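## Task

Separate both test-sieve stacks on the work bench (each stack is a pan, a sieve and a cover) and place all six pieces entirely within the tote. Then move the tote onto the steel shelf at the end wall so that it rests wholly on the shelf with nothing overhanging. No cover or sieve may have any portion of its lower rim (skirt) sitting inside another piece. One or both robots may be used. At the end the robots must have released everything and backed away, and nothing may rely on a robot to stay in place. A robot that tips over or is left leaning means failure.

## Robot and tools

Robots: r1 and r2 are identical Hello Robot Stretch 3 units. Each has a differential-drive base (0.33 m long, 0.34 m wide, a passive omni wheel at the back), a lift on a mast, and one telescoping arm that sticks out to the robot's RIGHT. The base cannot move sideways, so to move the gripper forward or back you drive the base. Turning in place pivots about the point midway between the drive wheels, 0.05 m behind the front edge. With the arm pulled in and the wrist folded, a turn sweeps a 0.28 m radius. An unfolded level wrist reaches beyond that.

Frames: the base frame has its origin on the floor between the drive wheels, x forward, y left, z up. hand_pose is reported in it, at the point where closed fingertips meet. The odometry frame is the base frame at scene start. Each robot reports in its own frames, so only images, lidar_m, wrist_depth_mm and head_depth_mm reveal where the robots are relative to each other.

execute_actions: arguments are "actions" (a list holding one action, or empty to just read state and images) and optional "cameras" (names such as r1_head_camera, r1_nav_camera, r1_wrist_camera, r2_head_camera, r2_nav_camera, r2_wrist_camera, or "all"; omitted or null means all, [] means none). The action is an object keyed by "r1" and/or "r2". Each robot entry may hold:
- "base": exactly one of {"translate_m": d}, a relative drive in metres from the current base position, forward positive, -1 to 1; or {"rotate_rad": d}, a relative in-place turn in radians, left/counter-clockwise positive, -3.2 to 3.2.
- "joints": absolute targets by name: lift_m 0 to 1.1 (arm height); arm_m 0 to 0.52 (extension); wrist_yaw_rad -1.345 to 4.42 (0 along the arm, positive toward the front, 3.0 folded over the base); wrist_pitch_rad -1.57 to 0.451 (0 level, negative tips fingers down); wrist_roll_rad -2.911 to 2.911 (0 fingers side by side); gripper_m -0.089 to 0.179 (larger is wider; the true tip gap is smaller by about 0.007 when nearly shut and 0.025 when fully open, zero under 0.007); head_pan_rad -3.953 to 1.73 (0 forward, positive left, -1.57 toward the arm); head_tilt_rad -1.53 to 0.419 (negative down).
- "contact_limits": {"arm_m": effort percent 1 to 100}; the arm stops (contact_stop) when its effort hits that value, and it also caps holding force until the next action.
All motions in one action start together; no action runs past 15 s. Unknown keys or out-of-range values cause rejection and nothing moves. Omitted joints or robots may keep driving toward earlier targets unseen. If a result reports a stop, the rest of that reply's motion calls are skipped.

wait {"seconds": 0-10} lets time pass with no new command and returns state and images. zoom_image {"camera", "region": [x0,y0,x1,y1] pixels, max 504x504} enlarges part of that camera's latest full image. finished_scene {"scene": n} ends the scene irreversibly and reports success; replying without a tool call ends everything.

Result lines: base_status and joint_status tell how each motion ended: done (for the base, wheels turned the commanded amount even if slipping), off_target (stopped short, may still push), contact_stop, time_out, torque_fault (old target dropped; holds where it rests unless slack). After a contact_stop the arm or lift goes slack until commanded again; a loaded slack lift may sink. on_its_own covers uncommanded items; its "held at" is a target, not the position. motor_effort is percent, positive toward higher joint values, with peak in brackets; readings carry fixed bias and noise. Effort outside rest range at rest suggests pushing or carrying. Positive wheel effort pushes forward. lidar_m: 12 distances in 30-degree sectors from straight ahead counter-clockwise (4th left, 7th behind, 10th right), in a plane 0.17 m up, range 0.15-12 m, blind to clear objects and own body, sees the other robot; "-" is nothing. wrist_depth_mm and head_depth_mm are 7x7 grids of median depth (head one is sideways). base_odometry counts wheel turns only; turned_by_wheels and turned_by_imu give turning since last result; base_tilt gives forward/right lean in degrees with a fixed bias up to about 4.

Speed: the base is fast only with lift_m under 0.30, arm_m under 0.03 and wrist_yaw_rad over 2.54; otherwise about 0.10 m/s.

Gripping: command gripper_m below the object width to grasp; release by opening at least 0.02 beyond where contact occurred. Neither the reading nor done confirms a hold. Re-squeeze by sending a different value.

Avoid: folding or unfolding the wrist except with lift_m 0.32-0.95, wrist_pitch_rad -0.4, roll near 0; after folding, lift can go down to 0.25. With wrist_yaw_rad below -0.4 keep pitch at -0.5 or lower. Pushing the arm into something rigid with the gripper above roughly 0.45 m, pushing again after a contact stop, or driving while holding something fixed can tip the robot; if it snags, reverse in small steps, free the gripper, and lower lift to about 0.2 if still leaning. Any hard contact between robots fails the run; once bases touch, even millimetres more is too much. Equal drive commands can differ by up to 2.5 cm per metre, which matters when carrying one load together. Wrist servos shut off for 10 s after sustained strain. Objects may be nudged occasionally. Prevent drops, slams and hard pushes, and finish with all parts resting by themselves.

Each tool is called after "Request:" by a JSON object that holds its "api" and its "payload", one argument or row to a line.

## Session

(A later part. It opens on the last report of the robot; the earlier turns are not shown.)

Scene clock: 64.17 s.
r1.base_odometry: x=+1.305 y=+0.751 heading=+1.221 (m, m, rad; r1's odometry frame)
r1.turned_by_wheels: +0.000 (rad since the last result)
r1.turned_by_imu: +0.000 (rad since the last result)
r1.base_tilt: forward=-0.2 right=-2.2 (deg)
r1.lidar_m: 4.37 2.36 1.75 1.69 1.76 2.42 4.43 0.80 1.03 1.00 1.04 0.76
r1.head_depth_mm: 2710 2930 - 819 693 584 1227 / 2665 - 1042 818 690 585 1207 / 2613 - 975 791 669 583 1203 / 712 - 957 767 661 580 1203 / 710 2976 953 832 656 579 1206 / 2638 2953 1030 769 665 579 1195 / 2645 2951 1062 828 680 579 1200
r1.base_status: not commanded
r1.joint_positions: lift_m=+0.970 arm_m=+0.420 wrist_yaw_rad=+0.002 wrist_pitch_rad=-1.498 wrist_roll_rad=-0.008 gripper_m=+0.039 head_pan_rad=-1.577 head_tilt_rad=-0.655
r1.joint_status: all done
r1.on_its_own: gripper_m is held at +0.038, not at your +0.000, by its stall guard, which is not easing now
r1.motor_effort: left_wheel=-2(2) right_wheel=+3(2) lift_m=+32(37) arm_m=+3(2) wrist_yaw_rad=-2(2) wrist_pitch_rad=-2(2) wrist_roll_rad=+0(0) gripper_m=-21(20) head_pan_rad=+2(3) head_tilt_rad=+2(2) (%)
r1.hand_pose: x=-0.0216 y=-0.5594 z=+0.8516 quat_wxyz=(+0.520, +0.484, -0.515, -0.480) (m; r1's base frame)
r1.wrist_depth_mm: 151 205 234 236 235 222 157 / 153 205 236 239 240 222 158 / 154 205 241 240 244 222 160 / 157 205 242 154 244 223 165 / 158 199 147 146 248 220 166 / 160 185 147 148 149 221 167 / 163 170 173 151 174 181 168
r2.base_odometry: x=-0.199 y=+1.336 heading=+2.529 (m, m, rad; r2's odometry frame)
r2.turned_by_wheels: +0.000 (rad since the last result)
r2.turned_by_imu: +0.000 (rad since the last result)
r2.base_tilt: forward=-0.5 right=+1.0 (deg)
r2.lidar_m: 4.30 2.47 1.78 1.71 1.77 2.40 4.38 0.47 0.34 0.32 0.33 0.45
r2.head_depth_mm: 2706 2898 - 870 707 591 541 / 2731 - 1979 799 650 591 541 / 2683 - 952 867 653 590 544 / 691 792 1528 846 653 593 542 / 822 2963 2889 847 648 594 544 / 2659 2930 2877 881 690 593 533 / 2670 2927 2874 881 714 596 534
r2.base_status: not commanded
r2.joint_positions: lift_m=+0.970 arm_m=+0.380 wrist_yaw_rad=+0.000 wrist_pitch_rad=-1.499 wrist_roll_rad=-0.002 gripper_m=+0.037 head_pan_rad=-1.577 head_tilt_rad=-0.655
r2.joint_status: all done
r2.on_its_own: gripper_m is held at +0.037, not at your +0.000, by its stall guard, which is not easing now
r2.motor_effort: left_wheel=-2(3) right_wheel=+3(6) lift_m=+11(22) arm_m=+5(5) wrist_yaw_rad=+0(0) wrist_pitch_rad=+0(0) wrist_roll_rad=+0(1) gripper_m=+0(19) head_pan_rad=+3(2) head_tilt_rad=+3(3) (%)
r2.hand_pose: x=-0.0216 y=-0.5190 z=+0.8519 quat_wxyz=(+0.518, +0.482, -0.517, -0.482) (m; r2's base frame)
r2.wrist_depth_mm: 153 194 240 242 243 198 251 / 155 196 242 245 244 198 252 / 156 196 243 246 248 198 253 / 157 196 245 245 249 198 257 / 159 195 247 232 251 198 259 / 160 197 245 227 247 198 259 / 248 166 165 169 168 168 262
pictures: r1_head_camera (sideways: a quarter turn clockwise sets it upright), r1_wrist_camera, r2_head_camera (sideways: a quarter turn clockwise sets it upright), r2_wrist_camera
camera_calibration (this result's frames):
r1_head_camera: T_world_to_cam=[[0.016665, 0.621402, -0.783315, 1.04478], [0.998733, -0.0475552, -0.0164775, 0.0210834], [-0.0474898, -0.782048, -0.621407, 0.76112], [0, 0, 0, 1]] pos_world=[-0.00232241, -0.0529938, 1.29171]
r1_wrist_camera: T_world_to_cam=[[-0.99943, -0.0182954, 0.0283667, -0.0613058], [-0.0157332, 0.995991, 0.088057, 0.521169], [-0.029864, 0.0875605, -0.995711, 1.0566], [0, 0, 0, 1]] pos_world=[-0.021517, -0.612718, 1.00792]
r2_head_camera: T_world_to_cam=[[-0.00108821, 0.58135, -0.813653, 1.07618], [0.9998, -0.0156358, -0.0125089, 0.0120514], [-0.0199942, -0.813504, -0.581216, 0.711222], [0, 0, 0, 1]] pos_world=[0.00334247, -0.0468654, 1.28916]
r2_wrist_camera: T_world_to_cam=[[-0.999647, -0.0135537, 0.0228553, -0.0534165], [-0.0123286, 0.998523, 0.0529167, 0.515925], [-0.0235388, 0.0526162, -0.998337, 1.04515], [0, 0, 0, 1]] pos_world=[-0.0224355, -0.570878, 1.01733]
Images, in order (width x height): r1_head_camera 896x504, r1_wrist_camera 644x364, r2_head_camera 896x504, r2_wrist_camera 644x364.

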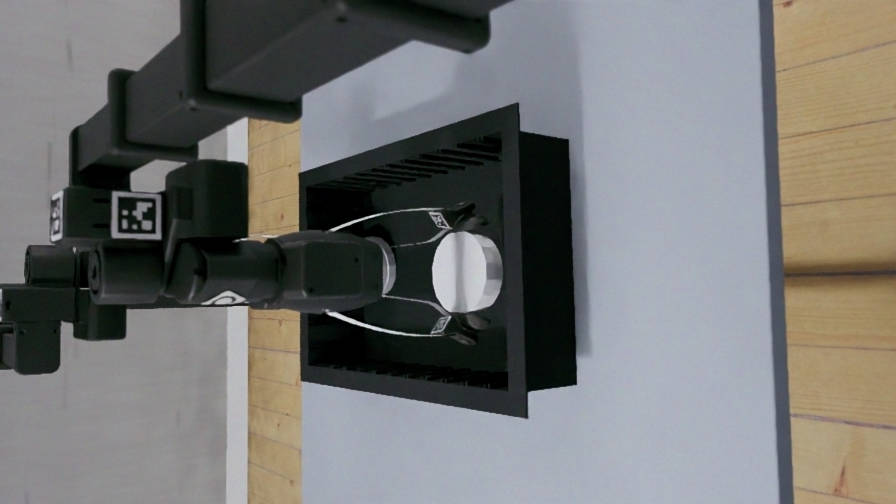

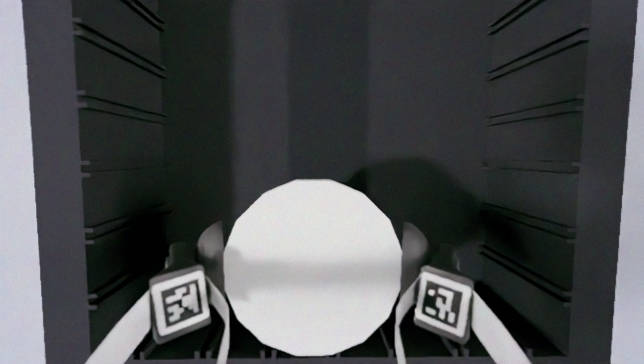

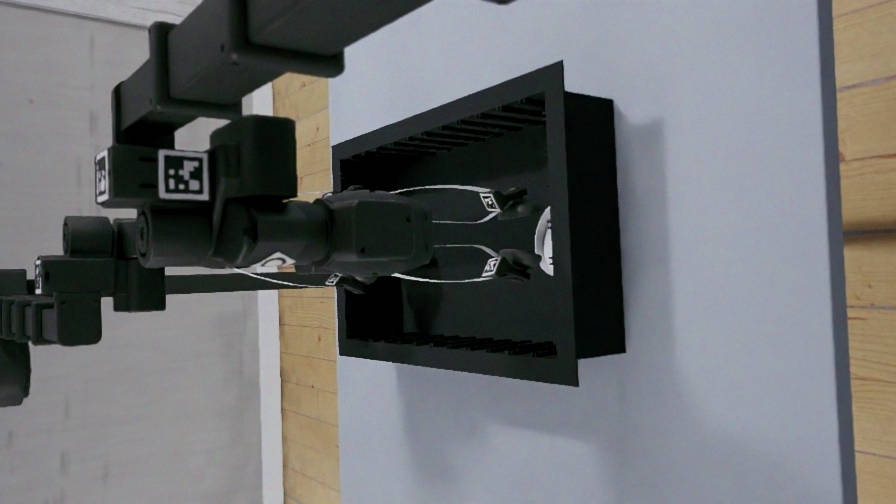

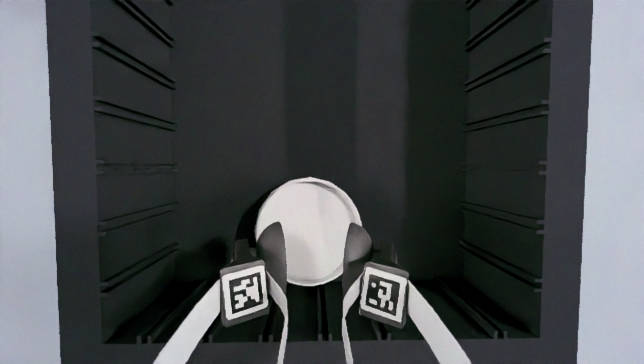

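Request:
{"api": "execute_actions", "payload": {
  "actions": [
    {"r1":{"joints":{"lift_m":0.9,"arm_m":0.427}},"r2":{"joints":{"lift_m":1.03}}}
  ],
  "cameras": ["r1_wrist_camera"]
}}

Request:
{"api": "execute_actions", "payload": {
  "actions": [
    {"r1":{"joints":{"gripper_m":0.105}},"r2":{"base":{"translate_m":0.1},"joints":{"arm_m":0.306}}}
  ],
  "cameras": []
}}

Request:
{"api": "execute_actions", "payload": {
  "actions": [
    {"r1":{"joints":{"lift_m":1.03}},"r2":{"base":{"translate_m":0.15}}}
  ],
  "cameras": ["r1_wrist_camera"]
}}

Request:
{"api": "execute_actions", "payload": {
  "actions": [
    {"r1":{"base":{"translate_m":0.55},"joints":{"arm_m":0.341,"head_tilt_rad":-0.8}},"r2":{"base":{"translate_m":0.23},"joints":{"gripper_m":0.105,"head_tilt_rad":-0.8}}}
  ],
  "cameras": ["r1_wrist_camera","r2_wrist_camera","r1_head_camera"]
}}

Scene clock: 66.87 s.
r1.base_odometry: x=+1.305 y=+0.751 heading=+1.221 (m, m, rad; r1's odometry frame)
r1.turned_by_wheels: +0.000 (rad since the last result)
r1.turned_by_imu: -0.001 (rad since the last result)
r1.base_tilt: forward=-0.2 right=-2.2 (deg)
r1.lidar_m: 4.39 2.34 1.75 1.69 1.76 2.42 4.42 0.80 1.03 1.00 1.04 0.76
r1.head_depth_mm: 2693 3009 1139 - - 572 1235 / 2701 2961 - 684 681 583 1223 / 2680 2852 960 797 667 583 1200 / 726 697 - 810 661 582 1199 / 1286 2912 953 821 656 580 1197 / 2678 2943 1024 770 664 579 1194 / 2656 2894 1066 829 681 576 1199
r1.base_status: not commanded
r1.joint_positions: lift_m=+0.900 arm_m=+0.427 wrist_yaw_rad=+0.002 wrist_pitch_rad=-1.499 wrist_roll_rad=-0.008 gripper_m=+0.039 head_pan_rad=-1.577 head_tilt_rad=-0.655
r1.joint_status: all done
r1.on_its_own: gripper_m is held at +0.038, not at your +0.000, by its stall guard, which is not easing now
r1.motor_effort: left_wheel=-3(2) right_wheel=+2(2) lift_m=+24(34) arm_m=+2(3) wrist_yaw_rad=-2(2) wrist_pitch_rad=-1(2) wrist_roll_rad=+0(0) gripper_m=-20(20) head_pan_rad=+2(2) head_tilt_rad=+2(3) (%)
r1.hand_pose: x=-0.0216 y=-0.5661 z=+0.7819 quat_wxyz=(+0.520, +0.484, -0.515, -0.480) (m; r1's base frame)
r1.wrist_depth_mm: 144 167 169 168 169 171 151 / 147 169 171 171 172 173 151 / 144 172 173 174 175 177 151 / 144 173 175 153 177 177 151 / 145 174 147 147 178 180 151 / 144 177 148 148 149 181 150 / 144 180 181 151 183 185 151
r2.base_odometry: x=-0.199 y=+1.336 heading=+2.529 (m, m, rad; r2's odometry frame)
r2.turned_by_wheels: +0.000 (rad since the last result)
r2.turned_by_imu: +0.001 (rad since the last result)
r2.base_tilt: forward=-0.5 right=+1.0 (deg)
r2.lidar_m: 4.31 2.47 1.79 1.71 1.77 2.41 4.39 0.47 0.34 0.32 0.33 0.45
r2.head_depth_mm: - 3129 2770 872 704 592 541 / - 3056 2879 801 652 592 542 / - 3099 1909 868 655 592 541 / 1955 - 946 878 653 592 542 / 1171 2923 2846 849 648 593 542 / 2660 2977 2908 880 691 594 533 / 2674 2944 2863 884 711 595 533
r2.base_status: not commanded
r2.joint_positions: lift_m=+1.030 arm_m=+0.380 wrist_yaw_rad=+0.000 wrist_pitch_rad=-1.499 wrist_roll_rad=-0.002 gripper_m=+0.037 head_pan_rad=-1.577 head_tilt_rad=-0.655
r2.joint_status: all done
r2.on_its_own: gripper_m is held at +0.037, not at your +0.000, by its stall guard, which is not easing now
r2.motor_effort: left_wheel=-1(2) right_wheel=+3(3) lift_m=+26(29) arm_m=+5(4) wrist_yaw_rad=-1(1) wrist_pitch_rad=+0(0) wrist_roll_rad=+0(0) gripper_m=+0(0) head_pan_rad=+2(2) head_tilt_rad=+3(3) (%)
r2.hand_pose: x=-0.0216 y=-0.5190 z=+0.9110 quat_wxyz=(+0.518, +0.482, -0.517, -0.482) (m; r2's base frame)
r2.wrist_depth_mm: 293 231 297 300 300 250 307 / 296 228 301 303 301 248 313 / 299 229 303 304 303 251 313 / 300 230 303 306 306 247 320 / 305 253 304 297 312 249 322 / 307 242 248 242 247 242 321 / 311 311 312 319 322 320 326
pictures: r1_wrist_camera
camera_calibration (this result's frames):
r1_wrist_camera: T_world_to_cam=[[-0.99943, -0.018325, 0.0283488, -0.0594546], [-0.0157324, 0.995897, 0.0891172, 0.533124], [-0.0298656, 0.0886204, -0.995618, 0.988304], [0, 0, 0, 1]] pos_world=[-0.0215171, -0.61961, 0.938148]
Images, in order (width x height): r1_wrist_camera 644x364.

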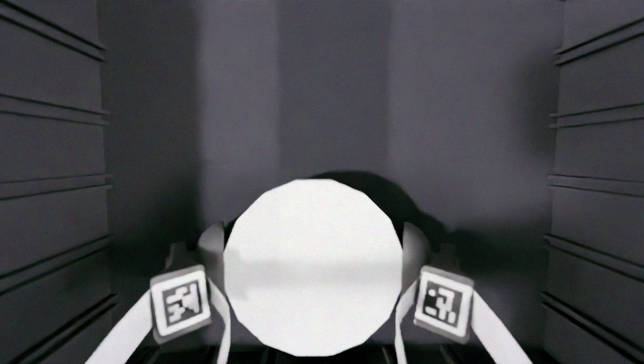

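Scene clock: 68.80 s.
r1.base_odometry: x=+1.305 y=+0.751 heading=+1.221 (m, m, rad; r1's odometry frame)
r1.turned_by_wheels: +0.000 (rad since the last result)
r1.turned_by_imu: -0.001 (rad since the last result)
r1.base_tilt: forward=-0.1 right=-2.2 (deg)
r1.lidar_m: 4.38 2.34 1.75 1.69 1.75 2.42 4.42 0.79 1.03 1.00 1.04 0.76
r1.head_depth_mm: 2745 2987 1140 - - 573 1227 / 2732 2944 - 683 680 584 1212 / 770 839 959 798 665 582 1200 / 2580 2844 - 810 661 581 1197 / 2681 2944 950 832 654 580 1196 / 2672 2944 1028 770 664 579 1204 / 2634 2924 1068 831 679 577 1198
r1.base_status: not commanded
r1.joint_positions: lift_m=+0.900 arm_m=+0.427 wrist_yaw_rad=+0.002 wrist_pitch_rad=-1.499 wrist_roll_rad=-0.008 gripper_m=+0.105 head_pan_rad=-1.577 head_tilt_rad=-0.655
r1.joint_status: all done
r1.motor_effort: left_wheel=-4(4) right_wheel=+2(3) lift_m=+26(27) arm_m=+2(2) wrist_yaw_rad=-2(2) wrist_pitch_rad=-1(1) wrist_roll_rad=+0(0) gripper_m=+1(87) head_pan_rad=+2(2) head_tilt_rad=+2(2) (%)
r1.hand_pose: x=-0.0216 y=-0.5659 z=+0.7818 quat_wxyz=(+0.520, +0.484, -0.515, -0.480) (m; r1's base frame)
r1.wrist_depth_mm: 145 167 169 169 170 170 151 / 147 170 170 172 171 173 150 / 144 171 172 174 174 174 151 / 144 173 174 155 177 177 151 / 144 175 155 155 178 179 151 / 144 175 158 159 180 181 151 / 143 181 182 159 182 183 151
r2.base_odometry: x=-0.281 y=+1.394 heading=+2.529 (m, m, rad; r2's odometry frame)
r2.turned_by_wheels: +0.000 (rad since the last result)
r2.turned_by_imu: +0.001 (rad since the last result)
r2.base_tilt: forward=-0.5 right=+1.0 (deg)
r2.lidar_m: 4.23 2.47 1.79 1.72 1.77 2.40 4.50 0.47 0.34 0.32 0.33 0.45
r2.head_depth_mm: - 3052 2825 792 653 591 541 / - - 952 872 652 591 543 / - - 821 872 652 592 541 / 1221 2995 - 809 655 592 541 / 2623 2978 2849 881 712 593 544 / 2673 2945 2867 884 710 595 533 / 2657 2979 2920 882 710 596 533
r2.base_status: done
r2.joint_positions: lift_m=+1.030 arm_m=+0.306 wrist_yaw_rad=+0.000 wrist_pitch_rad=-1.499 wrist_roll_rad=-0.002 gripper_m=+0.037 head_pan_rad=-1.577 head_tilt_rad=-0.655
r2.joint_status: all done
r2.on_its_own: gripper_m is held at +0.037, not at your +0.000, by its stall guard, which is not easing now
r2.motor_effort: left_wheel=-2(3) right_wheel=+3(8) lift_m=+26(26) arm_m=-3(4) wrist_yaw_rad=+0(1) wrist_pitch_rad=+0(0) wrist_roll_rad=+0(0) gripper_m=+0(1) head_pan_rad=+2(2) head_tilt_rad=+3(3) (%)
r2.hand_pose: x=-0.0216 y=-0.4456 z=+0.9110 quat_wxyz=(+0.518, +0.482, -0.517, -0.482) (m; r2's base frame)
r2.wrist_depth_mm: 294 299 299 302 304 304 246 / 297 295 302 302 304 305 246 / 299 303 304 303 294 308 244 / 304 304 305 268 299 309 234 / 304 308 309 223 314 317 317 / 306 311 310 314 319 321 321 / 308 311 314 317 322 324 326
pictures: none
No camera images: the call's "cameras" was empty. Leave "cameras" out to get every camera's image.

Scene clock: 71.27 s.
r1.base_odometry: x=+1.305 y=+0.751 heading=+1.221 (m, m, rad; r1's odometry frame)
r1.turned_by_wheels: +0.000 (rad since the last result)
r1.turned_by_imu: -0.001 (rad since the last result)
r1.base_tilt: forward=-0.1 right=-2.2 (deg)
r1.lidar_m: 4.37 2.35 1.75 1.69 1.76 2.42 4.42 0.80 1.04 1.00 1.04 0.76
r1.head_depth_mm: - 3083 1094 847 692 584 1229 / - 2985 1085 820 688 584 1210 / - 2978 980 788 666 583 1205 / - - 950 835 661 583 1198 / 2641 2924 952 818 655 579 1199 / 2649 2930 1028 769 665 578 1197 / 2647 2955 1062 827 681 577 1193
r1.base_status: not commanded
r1.joint_positions: lift_m=+1.030 arm_m=+0.427 wrist_yaw_rad=+0.002 wrist_pitch_rad=-1.499 wrist_roll_rad=-0.008 gripper_m=+0.105 head_pan_rad=-1.577 head_tilt_rad=-0.655
r1.joint_status: all done
r1.motor_effort: left_wheel=-3(2) right_wheel=+3(3) lift_m=+43(46) arm_m=+2(3) wrist_yaw_rad=-2(2) wrist_pitch_rad=-1(1) wrist_roll_rad=+0(0) gripper_m=+0(1) head_pan_rad=+2(3) head_tilt_rad=+2(2) (%)
r1.hand_pose: x=-0.0216 y=-0.5659 z=+0.9112 quat_wxyz=(+0.520, +0.484, -0.515, -0.480) (m; r1's base frame)
r1.wrist_depth_mm: 290 221 290 293 291 223 296 / 293 222 293 293 297 223 303 / 296 221 299 300 301 237 308 / 298 242 300 282 305 238 312 / 303 236 301 284 305 235 311 / 307 306 269 271 272 226 319 / 311 316 225 226 229 321 321
r2.base_odometry: x=-0.403 y=+1.480 heading=+2.529 (m, m, rad; r2's odometry frame)
r2.turned_by_wheels: +0.000 (rad since the last result)
r2.turned_by_imu: +0.001 (rad since the last result)
r2.base_tilt: forward=-0.5 right=+1.0 (deg)
r2.lidar_m: 4.07 2.47 1.79 1.72 1.78 2.40 4.64 0.46 0.33 0.32 0.33 0.45
r2.head_depth_mm: - 3086 2819 870 652 591 541 / - - 949 822 680 591 541 / - - 1550 876 706 592 542 / 2638 2976 - 848 689 592 543 / 2683 2962 2881 880 709 594 531 / 2674 2946 2906 882 710 594 532 / 2642 2937 2896 884 691 595 533
r2.base_status: done
r2.joint_positions: lift_m=+1.030 arm_m=+0.306 wrist_yaw_rad=+0.000 wrist_pitch_rad=-1.499 wrist_roll_rad=-0.002 gripper_m=+0.037 head_pan_rad=-1.577 head_tilt_rad=-0.655
r2.joint_status: not commanded
r2.on_its_own: gripper_m is held at +0.037, not at your +0.000, by its stall guard, which is not easing now
r2.motor_effort: left_wheel=-2(2) right_wheel=+3(8) lift_m=+27(26) arm_m=-4(3) wrist_yaw_rad=-1(0) wrist_pitch_rad=+0(0) wrist_roll_rad=+0(0) gripper_m=+1(0) head_pan_rad=+2(3) head_tilt_rad=+3(3) (%)
r2.hand_pose: x=-0.0216 y=-0.4456 z=+0.9110 quat_wxyz=(+0.518, +0.482, -0.517, -0.482) (m; r2's base frame)
r2.wrist_depth_mm: 294 297 298 301 304 280 308 / 297 299 302 304 306 281 308 / 300 305 304 308 307 279 300 / 266 304 308 310 316 228 301 / 266 307 309 313 317 318 321 / 307 312 312 317 317 320 323 / 310 308 313 317 322 324 327
pictures: r1_wrist_camera
camera_calibration (this result's frames):
r1_wrist_camera: T_world_to_cam=[[-0.99943, -0.0183433, 0.0283379, -0.06312], [-0.0157322, 0.995838, 0.0897676, 0.520808], [-0.0298666, 0.0892706, -0.99556, 1.11741], [0, 0, 0, 1]] pos_world=[-0.0215173, -0.61955, 1.06749]
Images, in order (width x height): r1_wrist_camera 644x364.

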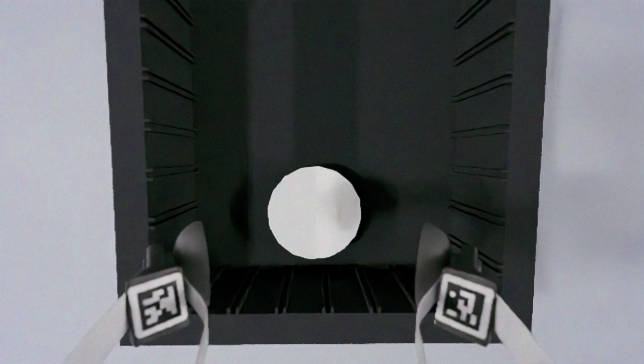

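Scene clock: 77.73 s.
r1.base_odometry: x=+1.493 y=+1.268 heading=+1.221 (m, m, rad; r1's odometry frame)
r1.turned_by_wheels: +0.000 (rad since the last result)
r1.turned_by_imu: -0.004 (rad since the last result)
r1.base_tilt: forward=-0.2 right=-2.2 (deg)
r1.lidar_m: 3.82 2.38 1.71 1.69 1.76 2.41 1.35 1.31 1.04 1.00 0.37 3.99
r1.head_depth_mm: 2912 1096 876 725 619 1288 1174 / 2877 1091 871 723 618 1291 1167 / 2877 1092 892 719 616 1285 1171 / - - 862 671 613 1279 1160 / 2746 1076 873 696 611 1289 1158 / 2727 1077 855 711 609 789 1104 / 2717 2596 2021 727 607 1235 1155
r1.base_status: done
r1.joint_positions: lift_m=+1.030 arm_m=+0.341 wrist_yaw_rad=+0.002 wrist_pitch_rad=-1.499 wrist_roll_rad=-0.008 gripper_m=+0.105 head_pan_rad=-1.577 head_tilt_rad=-0.790
r1.joint_status: all done
r1.motor_effort: left_wheel=-2(5) right_wheel=+2(7) lift_m=+43(43) arm_m=-2(1) wrist_yaw_rad=-2(2) wrist_pitch_rad=-1(0) wrist_roll_rad=+0(0) gripper_m=+0(0) head_pan_rad=+1(2) head_tilt_rad=-6(24) (%)
r1.hand_pose: x=-0.0216 y=-0.4804 z=+0.9112 quat_wxyz=(+0.520, +0.484, -0.515, -0.480) (m; r1's base frame)
r1.wrist_depth_mm: - 293 292 295 297 300 298 / - 293 298 299 299 300 301 / - 300 300 301 301 306 310 / - 302 303 272 309 308 309 / - 303 306 273 312 310 312 / - 308 310 312 315 315 317 / - 314 318 318 319 322 323
r2.base_odometry: x=-0.591 y=+1.613 heading=+2.529 (m, m, rad; r2's odometry frame)
r2.turned_by_wheels: +0.000 (rad since the last result)
r2.turned_by_imu: +0.002 (rad since the last result)
r2.base_tilt: forward=-0.5 right=+1.0 (deg)
r2.lidar_m: 3.84 2.48 1.79 1.72 1.78 2.41 1.27 0.46 0.33 0.32 0.33 4.03
r2.head_depth_mm: 2862 2927 907 742 624 575 1181 / - 2889 910 741 626 565 1178 / - 3031 886 724 614 562 1184 / 2744 - 861 745 615 566 1185 / 2719 2929 915 725 630 566 1189 / 2740 2922 917 745 629 567 952 / 2720 2902 2124 743 632 556 1148
r2.base_status: done
r2.joint_positions: lift_m=+1.030 arm_m=+0.306 wrist_yaw_rad=+0.000 wrist_pitch_rad=-1.499 wrist_roll_rad=-0.002 gripper_m=+0.105 head_pan_rad=-1.577 head_tilt_rad=-0.789
r2.joint_status: all done
r2.motor_effort: left_wheel=-2(2) right_wheel=+3(8) lift_m=+27(27) arm_m=-4(5) wrist_yaw_rad=-1(1) wrist_pitch_rad=+0(0) wrist_roll_rad=+0(0) gripper_m=+0(77) head_pan_rad=+2(2) head_tilt_rad=-6(21) (%)
r2.hand_pose: x=-0.0216 y=-0.4456 z=+0.9110 quat_wxyz=(+0.518, +0.482, -0.517, -0.482) (m; r2's base frame)
r2.wrist_depth_mm: 294 298 297 302 303 307 309 / 297 300 303 305 307 309 313 / 301 301 304 307 307 313 313 / 305 304 307 277 313 312 320 / 310 305 309 279 315 320 323 / 307 308 313 312 318 321 319 / 313 313 315 315 321 323 327
pictures: r1_head_camera (sideways: a quarter turn clockwise sets it upright), r1_wrist_camera, r2_wrist_camera
camera_calibration (this result's frames):
r1_head_camera: T_world_to_cam=[[0.0172223, 0.720735, -0.692997, 0.927064], [0.998754, -0.044875, -0.0218502, 0.0280745], [-0.0468464, -0.691757, -0.72061, 0.89015], [0, 0, 0, 1]] pos_world=[-0.00230545, -0.0511405, 1.28452]
r1_wrist_camera: T_world_to_cam=[[-0.99943, -0.0183431, 0.0283379, -0.0615515], [-0.015732, 0.995838, 0.0897674, 0.43566], [-0.0298665, 0.0892705, -0.99556, 1.10978], [0, 0, 0, 1]] pos_world=[-0.0215173, -0.534047, 1.06749]
r2_wrist_camera: T_world_to_cam=[[-0.999647, -0.013554, 0.0228553, -0.053772], [-0.0123289, 0.998523, 0.0529168, 0.439486], [-0.0235388, 0.0526163, -0.998337, 1.10027], [0, 0, 0, 1]] pos_world=[-0.0224354, -0.497458, 1.07642]
Images, in order (width x height): r1_head_camera 896x504, r1_wrist_camera 644x364, r2_wrist_camera 644x364.

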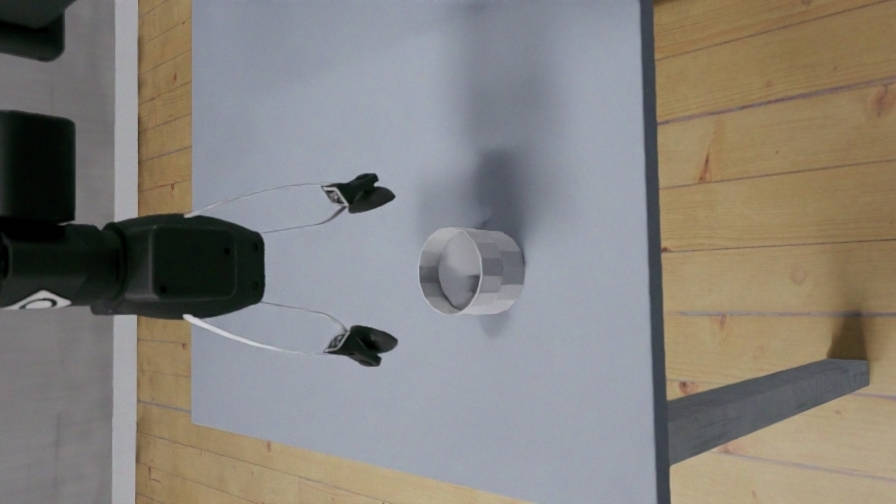

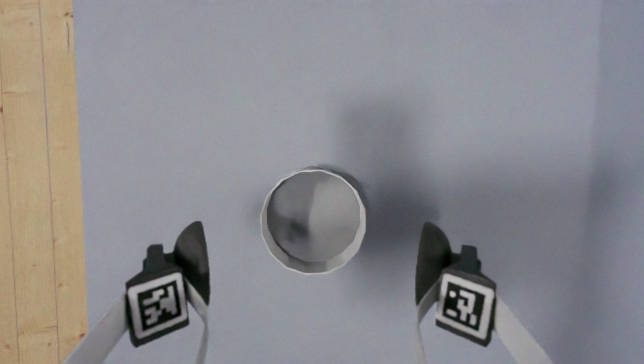

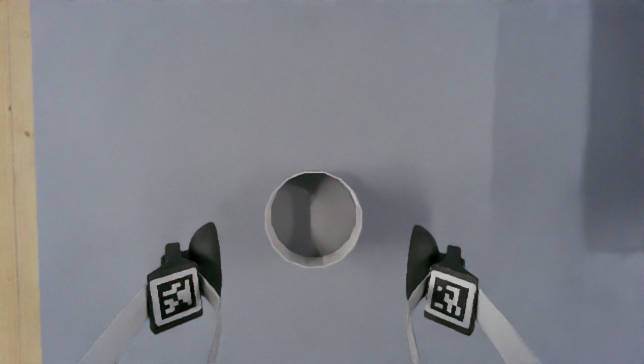

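Request:
{"api": "execute_actions", "payload": {
  "actions": [
    {"r1":{"joints":{"wrist_roll_rad":1.57,"lift_m":0.98}},"r2":{"joints":{"wrist_roll_rad":1.57,"lift_m":0.98}}}
  ],
  "cameras": ["r1_wrist_camera","r2_wrist_camera","r1_head_camera","r2_head_camera"]
}}

Scene clock: 80.80 s.
r1.base_odometry: x=+1.493 y=+1.268 heading=+1.221 (m, m, rad; r1's odometry frame)
r1.turned_by_wheels: +0.000 (rad since the last result)
r1.turned_by_imu: -0.001 (rad since the last result)
r1.base_tilt: forward=-0.1 right=-2.2 (deg)
r1.lidar_m: 3.83 2.38 1.71 1.69 1.76 2.41 1.35 1.32 1.04 1.00 0.37 3.96
r1.head_depth_mm: - - 877 725 618 1295 1172 / - 1091 872 721 616 1291 1167 / - 1093 843 719 614 1299 1166 / - - 842 676 611 1290 1166 / 2777 2744 858 697 611 1280 1160 / 2750 1067 859 711 610 787 1105 / 2779 2604 2018 726 608 1234 1156
r1.base_status: not commanded
r1.joint_positions: lift_m=+0.980 arm_m=+0.341 wrist_yaw_rad=+0.002 wrist_pitch_rad=-1.499 wrist_roll_rad=+1.562 gripper_m=+0.105 head_pan_rad=-1.577 head_tilt_rad=-0.790
r1.joint_status: all done
r1.motor_effort: left_wheel=-1(2) right_wheel=+2(2) lift_m=+32(37) arm_m=-2(1) wrist_yaw_rad=-2(2) wrist_pitch_rad=-1(1) wrist_roll_rad=+2(2) gripper_m=+0(0) head_pan_rad=+2(2) head_tilt_rad=-5(6) (%)
r1.hand_pose: x=-0.0216 y=-0.4802 z=+0.8616 quat_wxyz=(+0.004, +0.003, -0.732, -0.682) (m; r1's base frame)
r1.wrist_depth_mm: 248 243 239 237 237 230 891 / 252 250 247 244 238 235 896 / 259 257 251 248 246 241 947 / 267 260 258 223 250 247 949 / 273 267 264 227 254 254 - / 280 276 271 230 264 259 - / 288 285 280 273 270 271 -
r2.base_odometry: x=-0.591 y=+1.613 heading=+2.529 (m, m, rad; r2's odometry frame)
r2.turned_by_wheels: +0.000 (rad since the last result)
r2.turned_by_imu: +0.001 (rad since the last result)
r2.base_tilt: forward=-0.5 right=+1.0 (deg)
r2.lidar_m: 3.83 2.47 1.79 1.72 1.78 2.41 1.27 0.46 0.33 0.32 0.33 4.02
r2.head_depth_mm: - 2799 910 741 626 575 1182 / - 1086 855 744 628 565 1177 / - - 857 743 623 565 1183 / 2712 2926 - 744 615 564 1190 / 2749 2931 911 745 629 566 1188 / 2781 2939 916 746 630 566 954 / 2725 2937 2127 747 630 557 1148
r2.base_status: not commanded
r2.joint_positions: lift_m=+0.980 arm_m=+0.306 wrist_yaw_rad=+0.000 wrist_pitch_rad=-1.499 wrist_roll_rad=+1.566 gripper_m=+0.105 head_pan_rad=-1.577 head_tilt_rad=-0.789
r2.joint_status: all done
r2.motor_effort: left_wheel=-2(2) right_wheel=+3(3) lift_m=+11(22) arm_m=-4(4) wrist_yaw_rad=-1(0) wrist_pitch_rad=+0(0) wrist_roll_rad=+1(2) gripper_m=+1(0) head_pan_rad=+2(3) head_tilt_rad=-6(6) (%)
r2.hand_pose: x=-0.0215 y=-0.4453 z=+0.8618 quat_wxyz=(+0.002, +0.001, -0.732, -0.682) (m; r2's base frame)
r2.wrist_depth_mm: 253 249 245 241 237 234 938 / 258 254 252 246 241 241 971 / 263 260 256 250 248 244 963 / 268 268 260 253 252 251 950 / 273 273 263 227 259 259 - / 283 280 269 231 265 262 - / 290 285 277 276 272 - -
pictures: r1_head_camera (sideways: a quarter turn clockwise sets it upright), r1_wrist_camera, r2_head_camera (sideways: a quarter turn clockwise sets it upright), r2_wrist_camera
camera_calibration (this result's frames):
r1_head_camera: T_world_to_cam=[[0.0172223, 0.720735, -0.692997, 0.927064], [0.998754, -0.044875, -0.0218502, 0.0280745], [-0.0468464, -0.691757, -0.72061, 0.89015], [0, 0, 0, 1]] pos_world=[-0.00230545, -0.0511405, 1.28452]
r1_wrist_camera: T_world_to_cam=[[-0.0212714, 0.998795, -0.0442179, 0.511919], [0.987126, 0.0279946, 0.157476, -0.0615837], [0.158524, -0.0402989, -0.986532, 0.994382], [0, 0, 0, 1]] pos_world=[-0.0859534, -0.469506, 1.01332]
r2_head_camera: T_world_to_cam=[[-0.000479041, 0.684971, -0.72857, 0.965271], [0.999812, -0.0138109, -0.0136418, 0.0135239], [-0.0194064, -0.72844, -0.684835, 0.846008], [0, 0, 0, 1]] pos_world=[0.00335902, -0.0447295, 1.28283]
r2_wrist_camera: T_world_to_cam=[[-0.0181956, 0.998593, -0.0498187, 0.481913], [0.992318, 0.0241346, 0.121335, -0.0293899], [0.122367, -0.0472282, -0.991361, 1.0039], [0, 0, 0, 1]] pos_world=[-0.0849107, -0.433113, 1.0228]
Images, in order (width x height): r1_head_camera 896x504, r1_wrist_camera 644x364, r2_head_camera 896x504, r2_wrist_camera 644x364.

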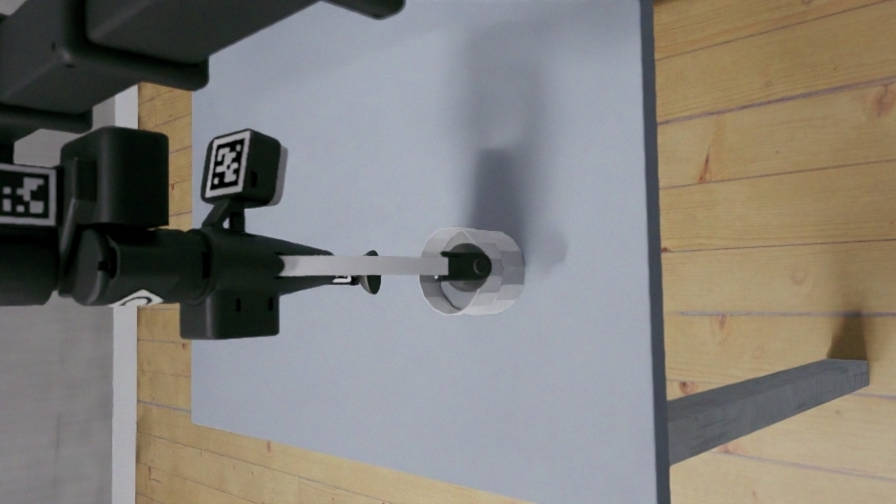

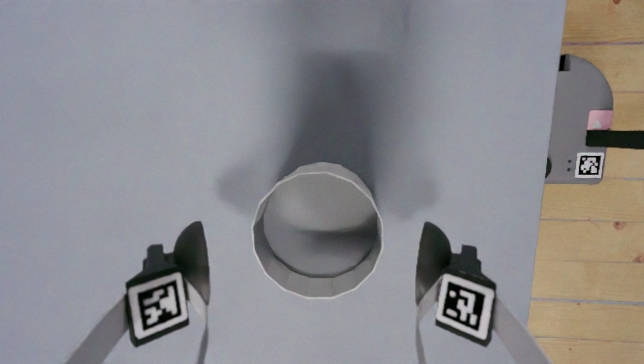

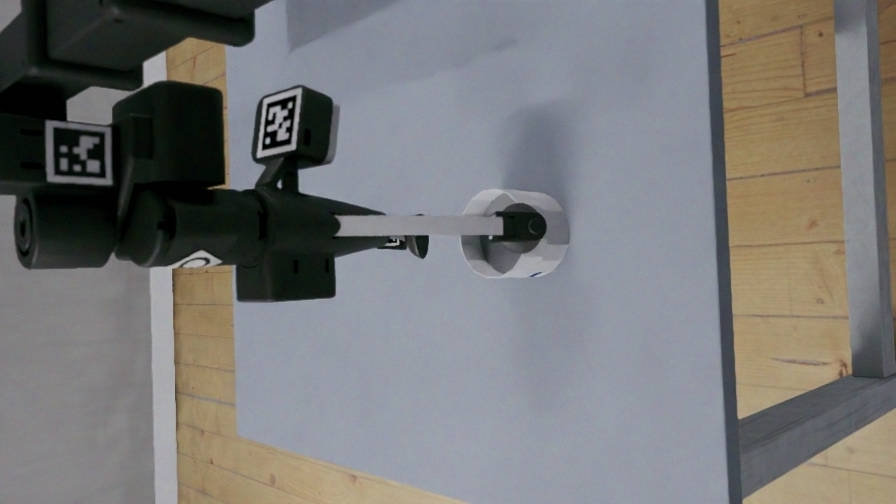

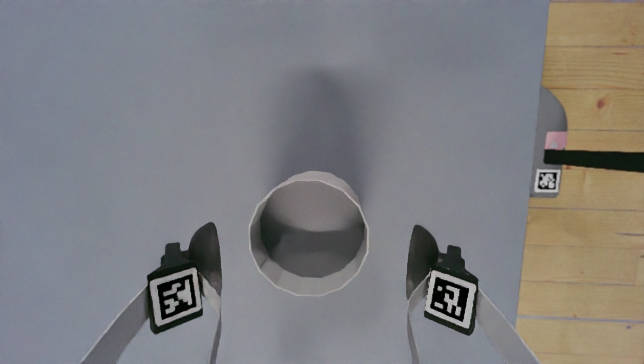

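Request:
{"api": "execute_actions", "payload": {
  "actions": [
    {"r1":{"joints":{"wrist_pitch_rad":-1.57,"arm_m":0.357,"lift_m":0.96}},"r2":{"joints":{"wrist_pitch_rad":-1.57,"arm_m":0.326,"lift_m":0.96}}}
  ],
  "cameras": ["r1_wrist_camera","r2_wrist_camera"]
}}

Request:
{"api": "execute_actions", "payload": {
  "actions": [
    {"r1":{"joints":{"lift_m":0.925}},"r2":{"joints":{"lift_m":0.927}}}
  ],
  "cameras": ["r1_wrist_camera","r2_wrist_camera"]
}}

Request:
{"api": "execute_actions", "payload": {
  "actions": [
    {"r1":{"joints":{"gripper_m":0.02}},"r2":{"joints":{"gripper_m":0.02}}}
  ],
  "cameras": []
}}

Request:
{"api": "execute_actions", "payload": {
  "actions": [
    {"r1":{"joints":{"lift_m":0.99}},"r2":{"joints":{"lift_m":0.99}}}
  ],
  "cameras": ["r1_wrist_camera","r2_wrist_camera","r1_head_camera","r2_head_camera"]
}}

Scene clock: 83.20 s.
r1.base_odometry: x=+1.493 y=+1.268 heading=+1.221 (m, m, rad; r1's odometry frame)
r1.turned_by_wheels: +0.000 (rad since the last result)
r1.turned_by_imu: -0.001 (rad since the last result)
r1.base_tilt: forward=-0.1 right=-2.3 (deg)
r1.lidar_m: 3.81 2.38 1.72 1.68 1.75 2.42 1.35 1.31 1.04 1.00 0.37 3.97
r1.head_depth_mm: 2714 - 850 706 620 1298 1172 / - 1100 874 724 617 1292 1168 / - 1058 843 722 616 1292 1166 / - - 840 671 612 1288 1160 / 2760 2710 836 700 611 1283 1157 / 2755 1074 855 712 609 788 1102 / 2748 2596 2013 726 607 1232 1155
r1.base_status: not commanded
r1.joint_positions: lift_m=+0.960 arm_m=+0.357 wrist_yaw_rad=+0.002 wrist_pitch_rad=-1.561 wrist_roll_rad=+1.562 gripper_m=+0.105 head_pan_rad=-1.577 head_tilt_rad=-0.790
r1.joint_status: all done
r1.motor_effort: left_wheel=-2(1) right_wheel=+2(1) lift_m=+32(32) arm_m=+3(2) wrist_yaw_rad=-1(2) wrist_pitch_rad=-6(6) wrist_roll_rad=+3(2) gripper_m=+1(0) head_pan_rad=+2(2) head_tilt_rad=-6(6) (%)
r1.hand_pose: x=-0.0216 y=-0.4799 z=+0.8424 quat_wxyz=(+0.004, +0.003, -0.710, -0.704) (m; r1's base frame)
r1.wrist_depth_mm: 219 218 218 219 218 221 922 / 224 224 224 224 224 225 947 / 230 230 228 229 230 230 957 / 235 234 234 203 234 236 - / 242 241 239 206 239 241 - / 246 244 245 209 247 248 - / 253 254 252 254 254 256 -
r2.base_odometry: x=-0.591 y=+1.613 heading=+2.529 (m, m, rad; r2's odometry frame)
r2.turned_by_wheels: +0.000 (rad since the last result)
r2.turned_by_imu: +0.000 (rad since the last result)
r2.base_tilt: forward=-0.4 right=+1.0 (deg)
r2.lidar_m: 3.84 2.47 1.80 1.72 1.78 2.41 1.27 0.46 0.33 0.32 0.33 4.03
r2.head_depth_mm: 2733 - 881 738 627 576 1179 / - 1077 882 744 626 565 1177 / - - 858 745 626 566 1187 / 2702 2873 - 745 615 565 1183 / 2787 2898 913 742 628 565 1191 / 2785 2969 916 746 629 567 950 / 2745 2911 2127 747 631 566 1152
r2.base_status: not commanded
r2.joint_positions: lift_m=+0.960 arm_m=+0.326 wrist_yaw_rad=+0.000 wrist_pitch_rad=-1.560 wrist_roll_rad=+1.566 gripper_m=+0.105 head_pan_rad=-1.577 head_tilt_rad=-0.790
r2.joint_status: all done
r2.motor_effort: left_wheel=-2(1) right_wheel=+3(3) lift_m=+11(12) arm_m=+5(6) wrist_yaw_rad=-1(0) wrist_pitch_rad=-4(7) wrist_roll_rad=+2(2) gripper_m=+0(1) head_pan_rad=+2(2) head_tilt_rad=-6(7) (%)
r2.hand_pose: x=-0.0215 y=-0.4489 z=+0.8427 quat_wxyz=(+0.002, +0.001, -0.710, -0.704) (m; r2's base frame)
r2.wrist_depth_mm: 222 222 223 225 224 225 964 / 226 228 228 229 230 229 979 / 230 231 232 234 233 233 - / 237 236 237 236 238 238 - / 241 242 240 208 241 246 - / 247 246 246 212 248 251 - / 252 253 252 253 254 260 -
pictures: r1_wrist_camera, r2_wrist_camera
camera_calibration (this result's frames):
r1_wrist_camera: T_world_to_cam=[[-0.0210811, 0.999632, 0.0170899, 0.45956], [0.987144, 0.0181028, 0.158803, -0.0644178], [0.158435, 0.0202179, -0.987162, 1.00508], [0, 0, 0, 1]] pos_world=[-0.0859623, -0.478545, 0.994552]
r2_wrist_camera: T_world_to_cam=[[-0.0179621, 0.999773, 0.0114585, 0.433502], [0.992322, 0.0164233, 0.122583, -0.0314908], [0.122367, 0.0135724, -0.992392, 1.0129], [0, 0, 0, 1]] pos_world=[-0.0849098, -0.446634, 1.00409]
Images, in order (width x height): r1_wrist_camera 644x364, r2_wrist_camera 644x364.

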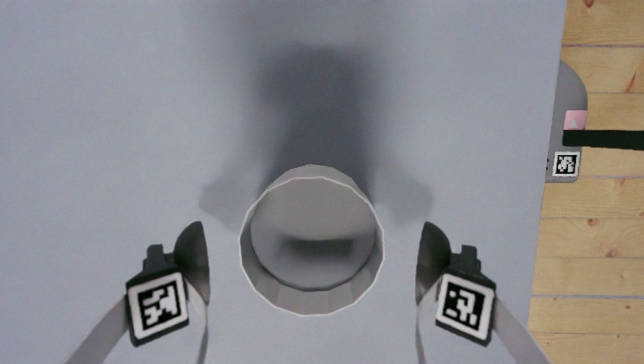

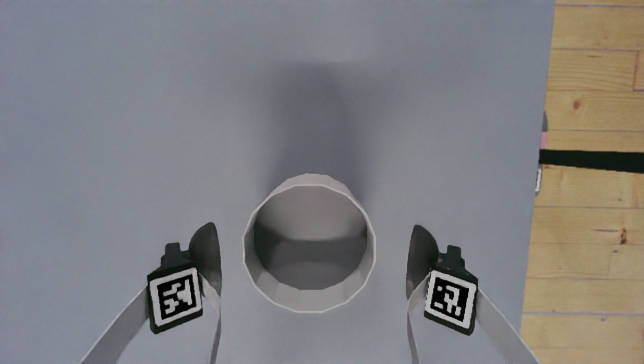

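Scene clock: 84.33 s.
r1.base_odometry: x=+1.493 y=+1.268 heading=+1.221 (m, m, rad; r1's odometry frame)
r1.turned_by_wheels: +0.000 (rad since the last result)
r1.turned_by_imu: +0.000 (rad since the last result)
r1.base_tilt: forward=-0.1 right=-2.1 (deg)
r1.lidar_m: 3.82 2.38 1.72 1.68 1.75 2.41 1.35 1.32 1.04 1.00 0.37 3.98
r1.head_depth_mm: 2816 2909 - - 606 1295 1175 / 2725 - 848 721 617 1289 1174 / - 987 820 721 617 1284 1169 / 2666 - 827 667 613 1286 1169 / 2731 1081 833 699 609 1286 1163 / 2727 1068 855 712 609 788 1104 / 2750 2595 2016 726 606 1233 1151
r1.base_status: not commanded
r1.joint_positions: lift_m=+0.925 arm_m=+0.357 wrist_yaw_rad=+0.002 wrist_pitch_rad=-1.561 wrist_roll_rad=+1.562 gripper_m=+0.105 head_pan_rad=-1.577 head_tilt_rad=-0.790
r1.joint_status: all done
r1.motor_effort: left_wheel=-2(2) right_wheel=+2(2) lift_m=+32(24) arm_m=+2(2) wrist_yaw_rad=-2(2) wrist_pitch_rad=-5(6) wrist_roll_rad=+2(3) gripper_m=+1(0) head_pan_rad=+2(2) head_tilt_rad=-6(6) (%)
r1.hand_pose: x=-0.0216 y=-0.4797 z=+0.8074 quat_wxyz=(+0.004, +0.003, -0.710, -0.704) (m; r1's base frame)
r1.wrist_depth_mm: 187 186 187 187 187 187 189 / 191 192 191 192 190 191 193 / 196 195 195 196 195 196 198 / 200 201 201 177 200 200 942 / 204 205 173 170 203 205 952 / 211 209 175 175 192 211 - / 214 217 215 168 215 218 -
r2.base_odometry: x=-0.591 y=+1.613 heading=+2.529 (m, m, rad; r2's odometry frame)
r2.turned_by_wheels: +0.000 (rad since the last result)
r2.turned_by_imu: +0.000 (rad since the last result)
r2.base_tilt: forward=-0.5 right=+1.1 (deg)
r2.lidar_m: 3.84 2.48 1.79 1.72 1.78 2.41 1.27 0.46 0.33 0.32 0.33 4.00
r2.head_depth_mm: 2776 - - 731 627 576 1191 / 2747 - 909 740 627 565 1184 / 2726 - 937 745 614 564 1184 / 2784 2861 - 726 613 564 1186 / 2770 2909 913 747 629 567 1186 / 2748 2936 914 745 630 566 952 / 2713 2946 2118 747 631 566 1151
r2.base_status: not commanded
r2.joint_positions: lift_m=+0.927 arm_m=+0.326 wrist_yaw_rad=+0.000 wrist_pitch_rad=-1.561 wrist_roll_rad=+1.566 gripper_m=+0.105 head_pan_rad=-1.577 head_tilt_rad=-0.790
r2.joint_status: all done
r2.motor_effort: left_wheel=-2(2) right_wheel=+3(3) lift_m=+11(10) arm_m=+5(5) wrist_yaw_rad=+0(0) wrist_pitch_rad=-4(4) wrist_roll_rad=+2(1) gripper_m=+0(0) head_pan_rad=+2(2) head_tilt_rad=-6(5) (%)
r2.hand_pose: x=-0.0215 y=-0.4488 z=+0.8097 quat_wxyz=(+0.002, +0.001, -0.710, -0.704) (m; r2's base frame)
r2.wrist_depth_mm: 191 191 192 191 193 193 915 / 194 195 196 196 196 196 929 / 198 199 199 200 201 202 948 / 203 204 204 204 204 205 986 / 208 207 175 174 208 210 - / 212 212 176 178 213 215 - / 216 217 218 169 221 221 -
pictures: r1_wrist_camera, r2_wrist_camera
camera_calibration (this result's frames):
r1_wrist_camera: T_world_to_cam=[[-0.021081, 0.999623, 0.0176127, 0.4596], [0.987144, 0.0180197, 0.158812, -0.0589126], [0.158435, 0.0207342, -0.987152, 0.970789], [0, 0, 0, 1]] pos_world=[-0.0859623, -0.478494, 0.959577]
r2_wrist_camera: T_world_to_cam=[[-0.0179616, 0.999767, 0.0119816, 0.43332], [0.992322, 0.0163587, 0.122591, -0.0274864], [0.122367, 0.0140916, -0.992385, 0.980401], [0, 0, 0, 1]] pos_world=[-0.0849098, -0.446585, 0.971113]
Images, in order (width x height): r1_wrist_camera 644x364, r2_wrist_camera 644x364.

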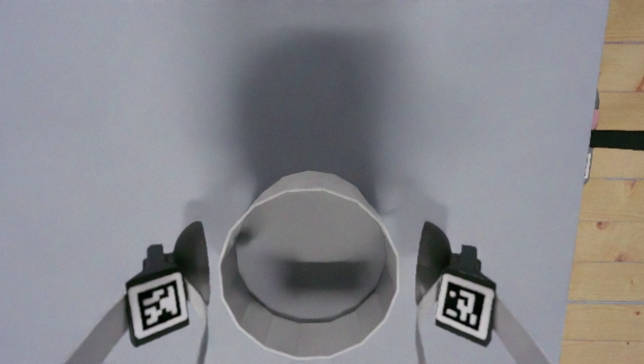

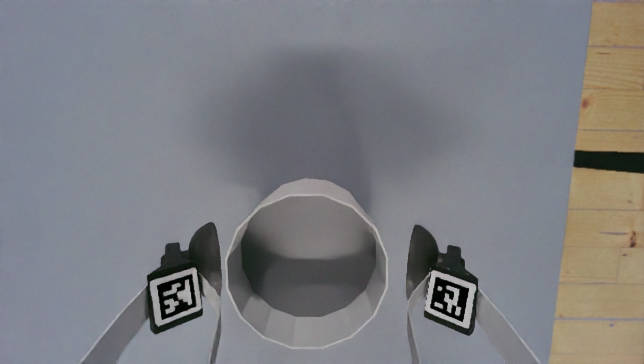

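Scene clock: 85.67 s.
r1.base_odometry: x=+1.493 y=+1.268 heading=+1.221 (m, m, rad; r1's odometry frame)
r1.turned_by_wheels: +0.000 (rad since the last result)
r1.turned_by_imu: +0.000 (rad since the last result)
r1.base_tilt: forward=-0.2 right=-2.1 (deg)
r1.lidar_m: 3.83 2.38 1.72 1.69 1.76 2.41 1.35 1.32 1.04 1.00 0.37 3.98
r1.head_depth_mm: 2810 2859 - - 606 1296 1179 / 2680 - 845 722 616 1296 1173 / - 986 823 717 615 1296 1167 / 2659 - 831 668 612 1285 1166 / 2737 1080 838 698 611 1282 1163 / 2758 1072 856 712 609 786 1108 / 2727 2600 2011 725 606 1228 1156
r1.base_status: not commanded
r1.joint_positions: lift_m=+0.925 arm_m=+0.357 wrist_yaw_rad=+0.002 wrist_pitch_rad=-1.561 wrist_roll_rad=+1.562 gripper_m=+0.021 head_pan_rad=-1.577 head_tilt_rad=-0.790
r1.joint_status: all done
r1.motor_effort: left_wheel=-2(1) right_wheel=+2(2) lift_m=+32(32) arm_m=+2(2) wrist_yaw_rad=-1(2) wrist_pitch_rad=-5(6) wrist_roll_rad=+2(2) gripper_m=-27(100) head_pan_rad=+2(2) head_tilt_rad=-6(6) (%)
r1.hand_pose: x=-0.0216 y=-0.4798 z=+0.8074 quat_wxyz=(+0.004, +0.003, -0.710, -0.704) (m; r1's base frame)
r1.wrist_depth_mm: 186 187 187 185 187 187 189 / 191 190 191 191 192 191 192 / 195 196 195 196 196 196 198 / 200 200 199 179 200 200 933 / 204 206 170 168 203 205 970 / 210 210 171 172 167 211 - / 215 216 215 166 216 217 -
r2.base_odometry: x=-0.591 y=+1.613 heading=+2.529 (m, m, rad; r2's odometry frame)
r2.turned_by_wheels: +0.000 (rad since the last result)
r2.turned_by_imu: +0.000 (rad since the last result)
r2.base_tilt: forward=-0.5 right=+1.1 (deg)
r2.lidar_m: 3.85 2.47 1.79 1.72 1.78 2.41 1.27 0.46 0.33 0.32 0.33 4.02
r2.head_depth_mm: 2846 - - 733 626 575 1183 / 2723 - 913 742 627 563 1183 / 2711 - 941 743 619 565 1178 / 2766 2818 - 727 614 564 1190 / 2759 2908 914 745 629 565 1187 / 2770 2951 915 748 630 567 952 / 2746 2933 2112 748 629 566 1156
r2.base_status: not commanded
r2.joint_positions: lift_m=+0.927 arm_m=+0.326 wrist_yaw_rad=+0.000 wrist_pitch_rad=-1.561 wrist_roll_rad=+1.566 gripper_m=+0.021 head_pan_rad=-1.577 head_tilt_rad=-0.790
r2.joint_status: all done
r2.motor_effort: left_wheel=-2(2) right_wheel=+3(3) lift_m=+11(11) arm_m=+5(4) wrist_yaw_rad=+0(0) wrist_pitch_rad=-4(4) wrist_roll_rad=+2(2) gripper_m=-27(97) head_pan_rad=+2(2) head_tilt_rad=-6(6) (%)
r2.hand_pose: x=-0.0215 y=-0.4488 z=+0.8097 quat_wxyz=(+0.002, +0.001, -0.710, -0.704) (m; r2's base frame)
r2.wrist_depth_mm: 190 191 191 193 192 194 918 / 194 196 196 197 197 197 936 / 198 198 200 200 202 201 949 / 204 204 204 202 205 206 987 / 208 206 208 171 209 210 - / 213 213 174 175 173 214 - / 218 218 218 171 219 219 -
pictures: none
No camera images: the call's "cameras" was empty. Leave "cameras" out to get every camera's image.

Scene clock: 87.10 s.
r1.base_odometry: x=+1.493 y=+1.268 heading=+1.221 (m, m, rad; r1's odometry frame)
r1.turned_by_wheels: +0.000 (rad since the last result)
r1.turned_by_imu: +0.000 (rad since the last result)
r1.base_tilt: forward=-0.2 right=-2.1 (deg)
r1.lidar_m: 3.82 2.38 1.71 1.69 1.75 2.41 1.35 1.31 1.04 1.00 0.37 3.97
r1.head_depth_mm: - 1024 876 724 622 1296 1175 / 2854 1099 872 722 615 1294 1171 / - 2772 868 719 615 1287 1171 / - - 851 666 613 1284 1165 / 2733 2731 860 683 609 1274 1164 / 2742 1072 857 711 608 790 1103 / 2740 2632 2011 725 606 1237 1154
r1.base_status: not commanded
r1.joint_positions: lift_m=+0.990 arm_m=+0.357 wrist_yaw_rad=+0.002 wrist_pitch_rad=-1.561 wrist_roll_rad=+1.562 gripper_m=+0.028 head_pan_rad=-1.577 head_tilt_rad=-0.790
r1.joint_status: all done
r1.on_its_own: gripper_m is held at +0.027, not at your +0.020, by its stall guard, which is still easing
r1.motor_effort: left_wheel=-2(2) right_wheel=+3(2) lift_m=+44(44) arm_m=+2(3) wrist_yaw_rad=-2(2) wrist_pitch_rad=-6(5) wrist_roll_rad=+3(2) gripper_m=-24(28) head_pan_rad=+2(3) head_tilt_rad=-6(5) (%)
r1.hand_pose: x=-0.0216 y=-0.4798 z=+0.8720 quat_wxyz=(+0.004, +0.003, -0.710, -0.704) (m; r1's base frame)
r1.wrist_depth_mm: 247 246 248 247 246 248 969 / 252 251 252 252 251 253 963 / 259 259 257 258 258 259 - / 263 263 265 260 265 265 - / 270 269 170 169 268 275 - / 278 277 171 172 167 283 - / 284 286 285 166 287 - -
r2.base_odometry: x=-0.591 y=+1.613 heading=+2.529 (m, m, rad; r2's odometry frame)
r2.turned_by_wheels: +0.000 (rad since the last result)
r2.turned_by_imu: +0.000 (rad since the last result)
r2.base_tilt: forward=-0.5 right=+1.1 (deg)
r2.lidar_m: 3.83 2.48 1.79 1.72 1.78 2.41 1.28 0.46 0.33 0.32 0.33 3.99
r2.head_depth_mm: - 1941 908 740 625 575 1181 / 2806 2777 885 742 629 565 1185 / - - 882 726 626 565 1190 / 2862 - 856 611 616 565 1185 / 2758 2944 918 743 629 567 1189 / 2760 2947 920 747 628 566 950 / 2733 2931 2126 743 630 566 1150
r2.base_status: not commanded
r2.joint_positions: lift_m=+0.990 arm_m=+0.326 wrist_yaw_rad=+0.000 wrist_pitch_rad=-1.561 wrist_roll_rad=+1.566 gripper_m=+0.028 head_pan_rad=-1.577 head_tilt_rad=-0.790
r2.joint_status: all done
r2.on_its_own: gripper_m is held at +0.027, not at your +0.020, by its stall guard, which is still easing
r2.motor_effort: left_wheel=-2(2) right_wheel=+3(3) lift_m=+27(29) arm_m=+6(4) wrist_yaw_rad=+1(1) wrist_pitch_rad=-4(4) wrist_roll_rad=+2(2) gripper_m=-23(25) head_pan_rad=+2(2) head_tilt_rad=-6(5) (%)
r2.hand_pose: x=-0.0215 y=-0.4488 z=+0.8718 quat_wxyz=(+0.002, +0.001, -0.710, -0.704) (m; r2's base frame)
r2.wrist_depth_mm: 250 246 249 251 254 254 988 / 254 255 255 256 255 258 - / 260 260 260 260 262 263 - / 267 263 264 267 269 270 - / 271 274 270 173 271 277 - / 276 279 173 176 169 - - / 282 282 285 170 288 - -
pictures: r1_head_camera (sideways: a quarter turn clockwise sets it upright), r1_wrist_camera, r2_head_camera (sideways: a quarter turn clockwise sets it upright), r2_wrist_camera
camera_calibration (this result's frames):
r1_head_camera: T_world_to_cam=[[0.0172223, 0.720735, -0.692996, 0.927064], [0.998754, -0.044875, -0.0218502, 0.0280746], [-0.0468464, -0.691756, -0.72061, 0.890151], [0, 0, 0, 1]] pos_world=[-0.00230545, -0.0511405, 1.28452]
r1_wrist_camera: T_world_to_cam=[[-0.0210798, 0.999625, 0.0174566, 0.458675], [0.987144, 0.0180433, 0.158809, -0.0691541], [0.158435, 0.0205798, -0.987155, 1.03447], [0, 0, 0, 1]] pos_world=[-0.0859623, -0.478544, 1.02416]
r2_head_camera: T_world_to_cam=[[-0.000478264, 0.68503, -0.728515, 0.965198], [0.999812, -0.0138104, -0.0136424, 0.0135247], [-0.0194065, -0.728384, -0.684894, 0.846085], [0, 0, 0, 1]] pos_world=[0.003359, -0.044728, 1.28282]
r2_wrist_camera: T_world_to_cam=[[-0.0179575, 0.999767, 0.0119817, 0.432609], [0.992322, 0.0163546, 0.122591, -0.0350943], [0.122367, 0.0140912, -0.992385, 1.04198], [0, 0, 0, 1]] pos_world=[-0.0849098, -0.446617, 1.03316]
Images, in order (width x height): r1_head_camera 896x504, r1_wrist_camera 644x364, r2_head_camera 896x504, r2_wrist_camera 644x364.

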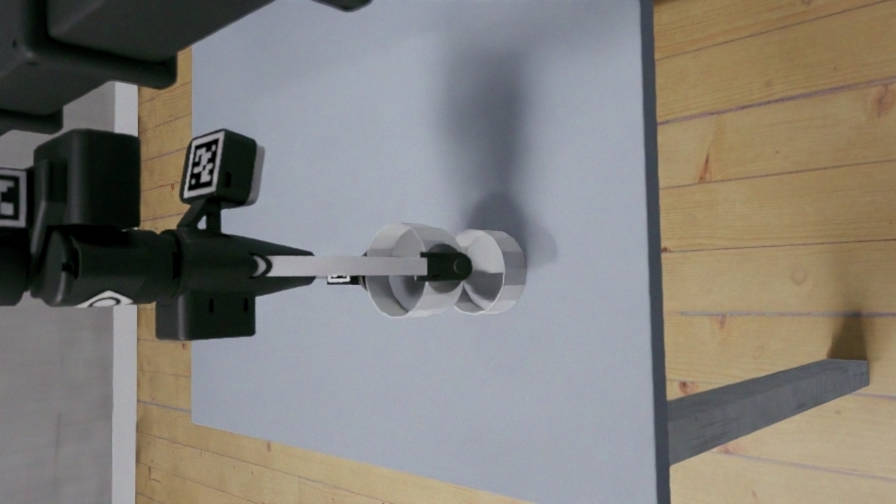

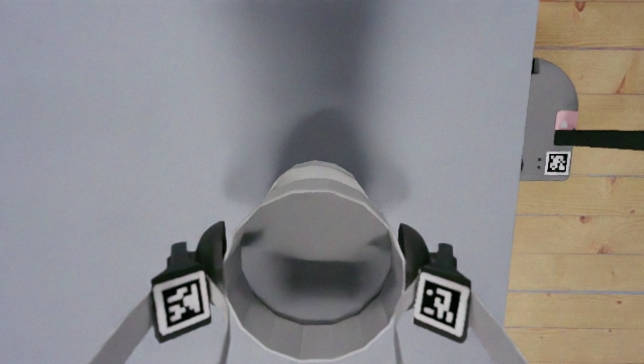

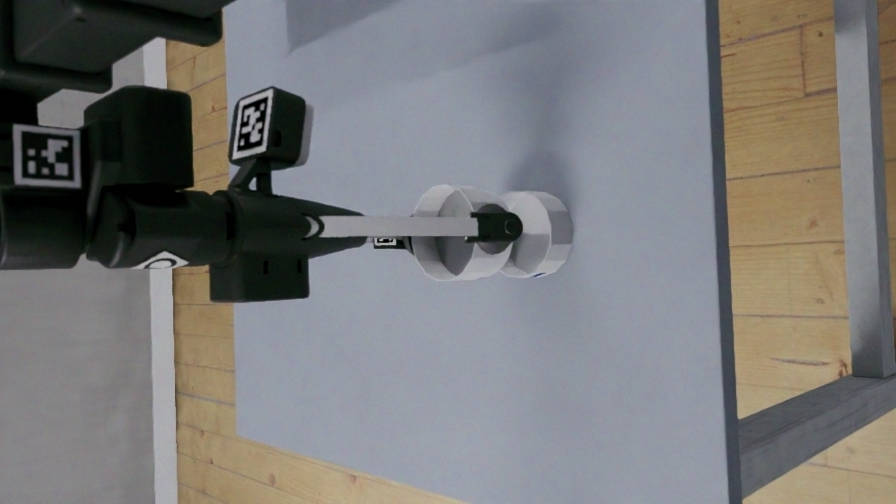

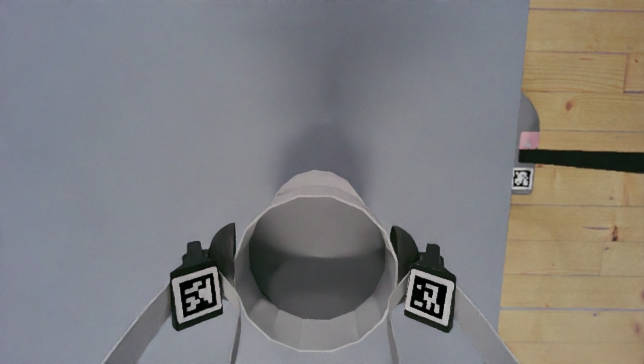

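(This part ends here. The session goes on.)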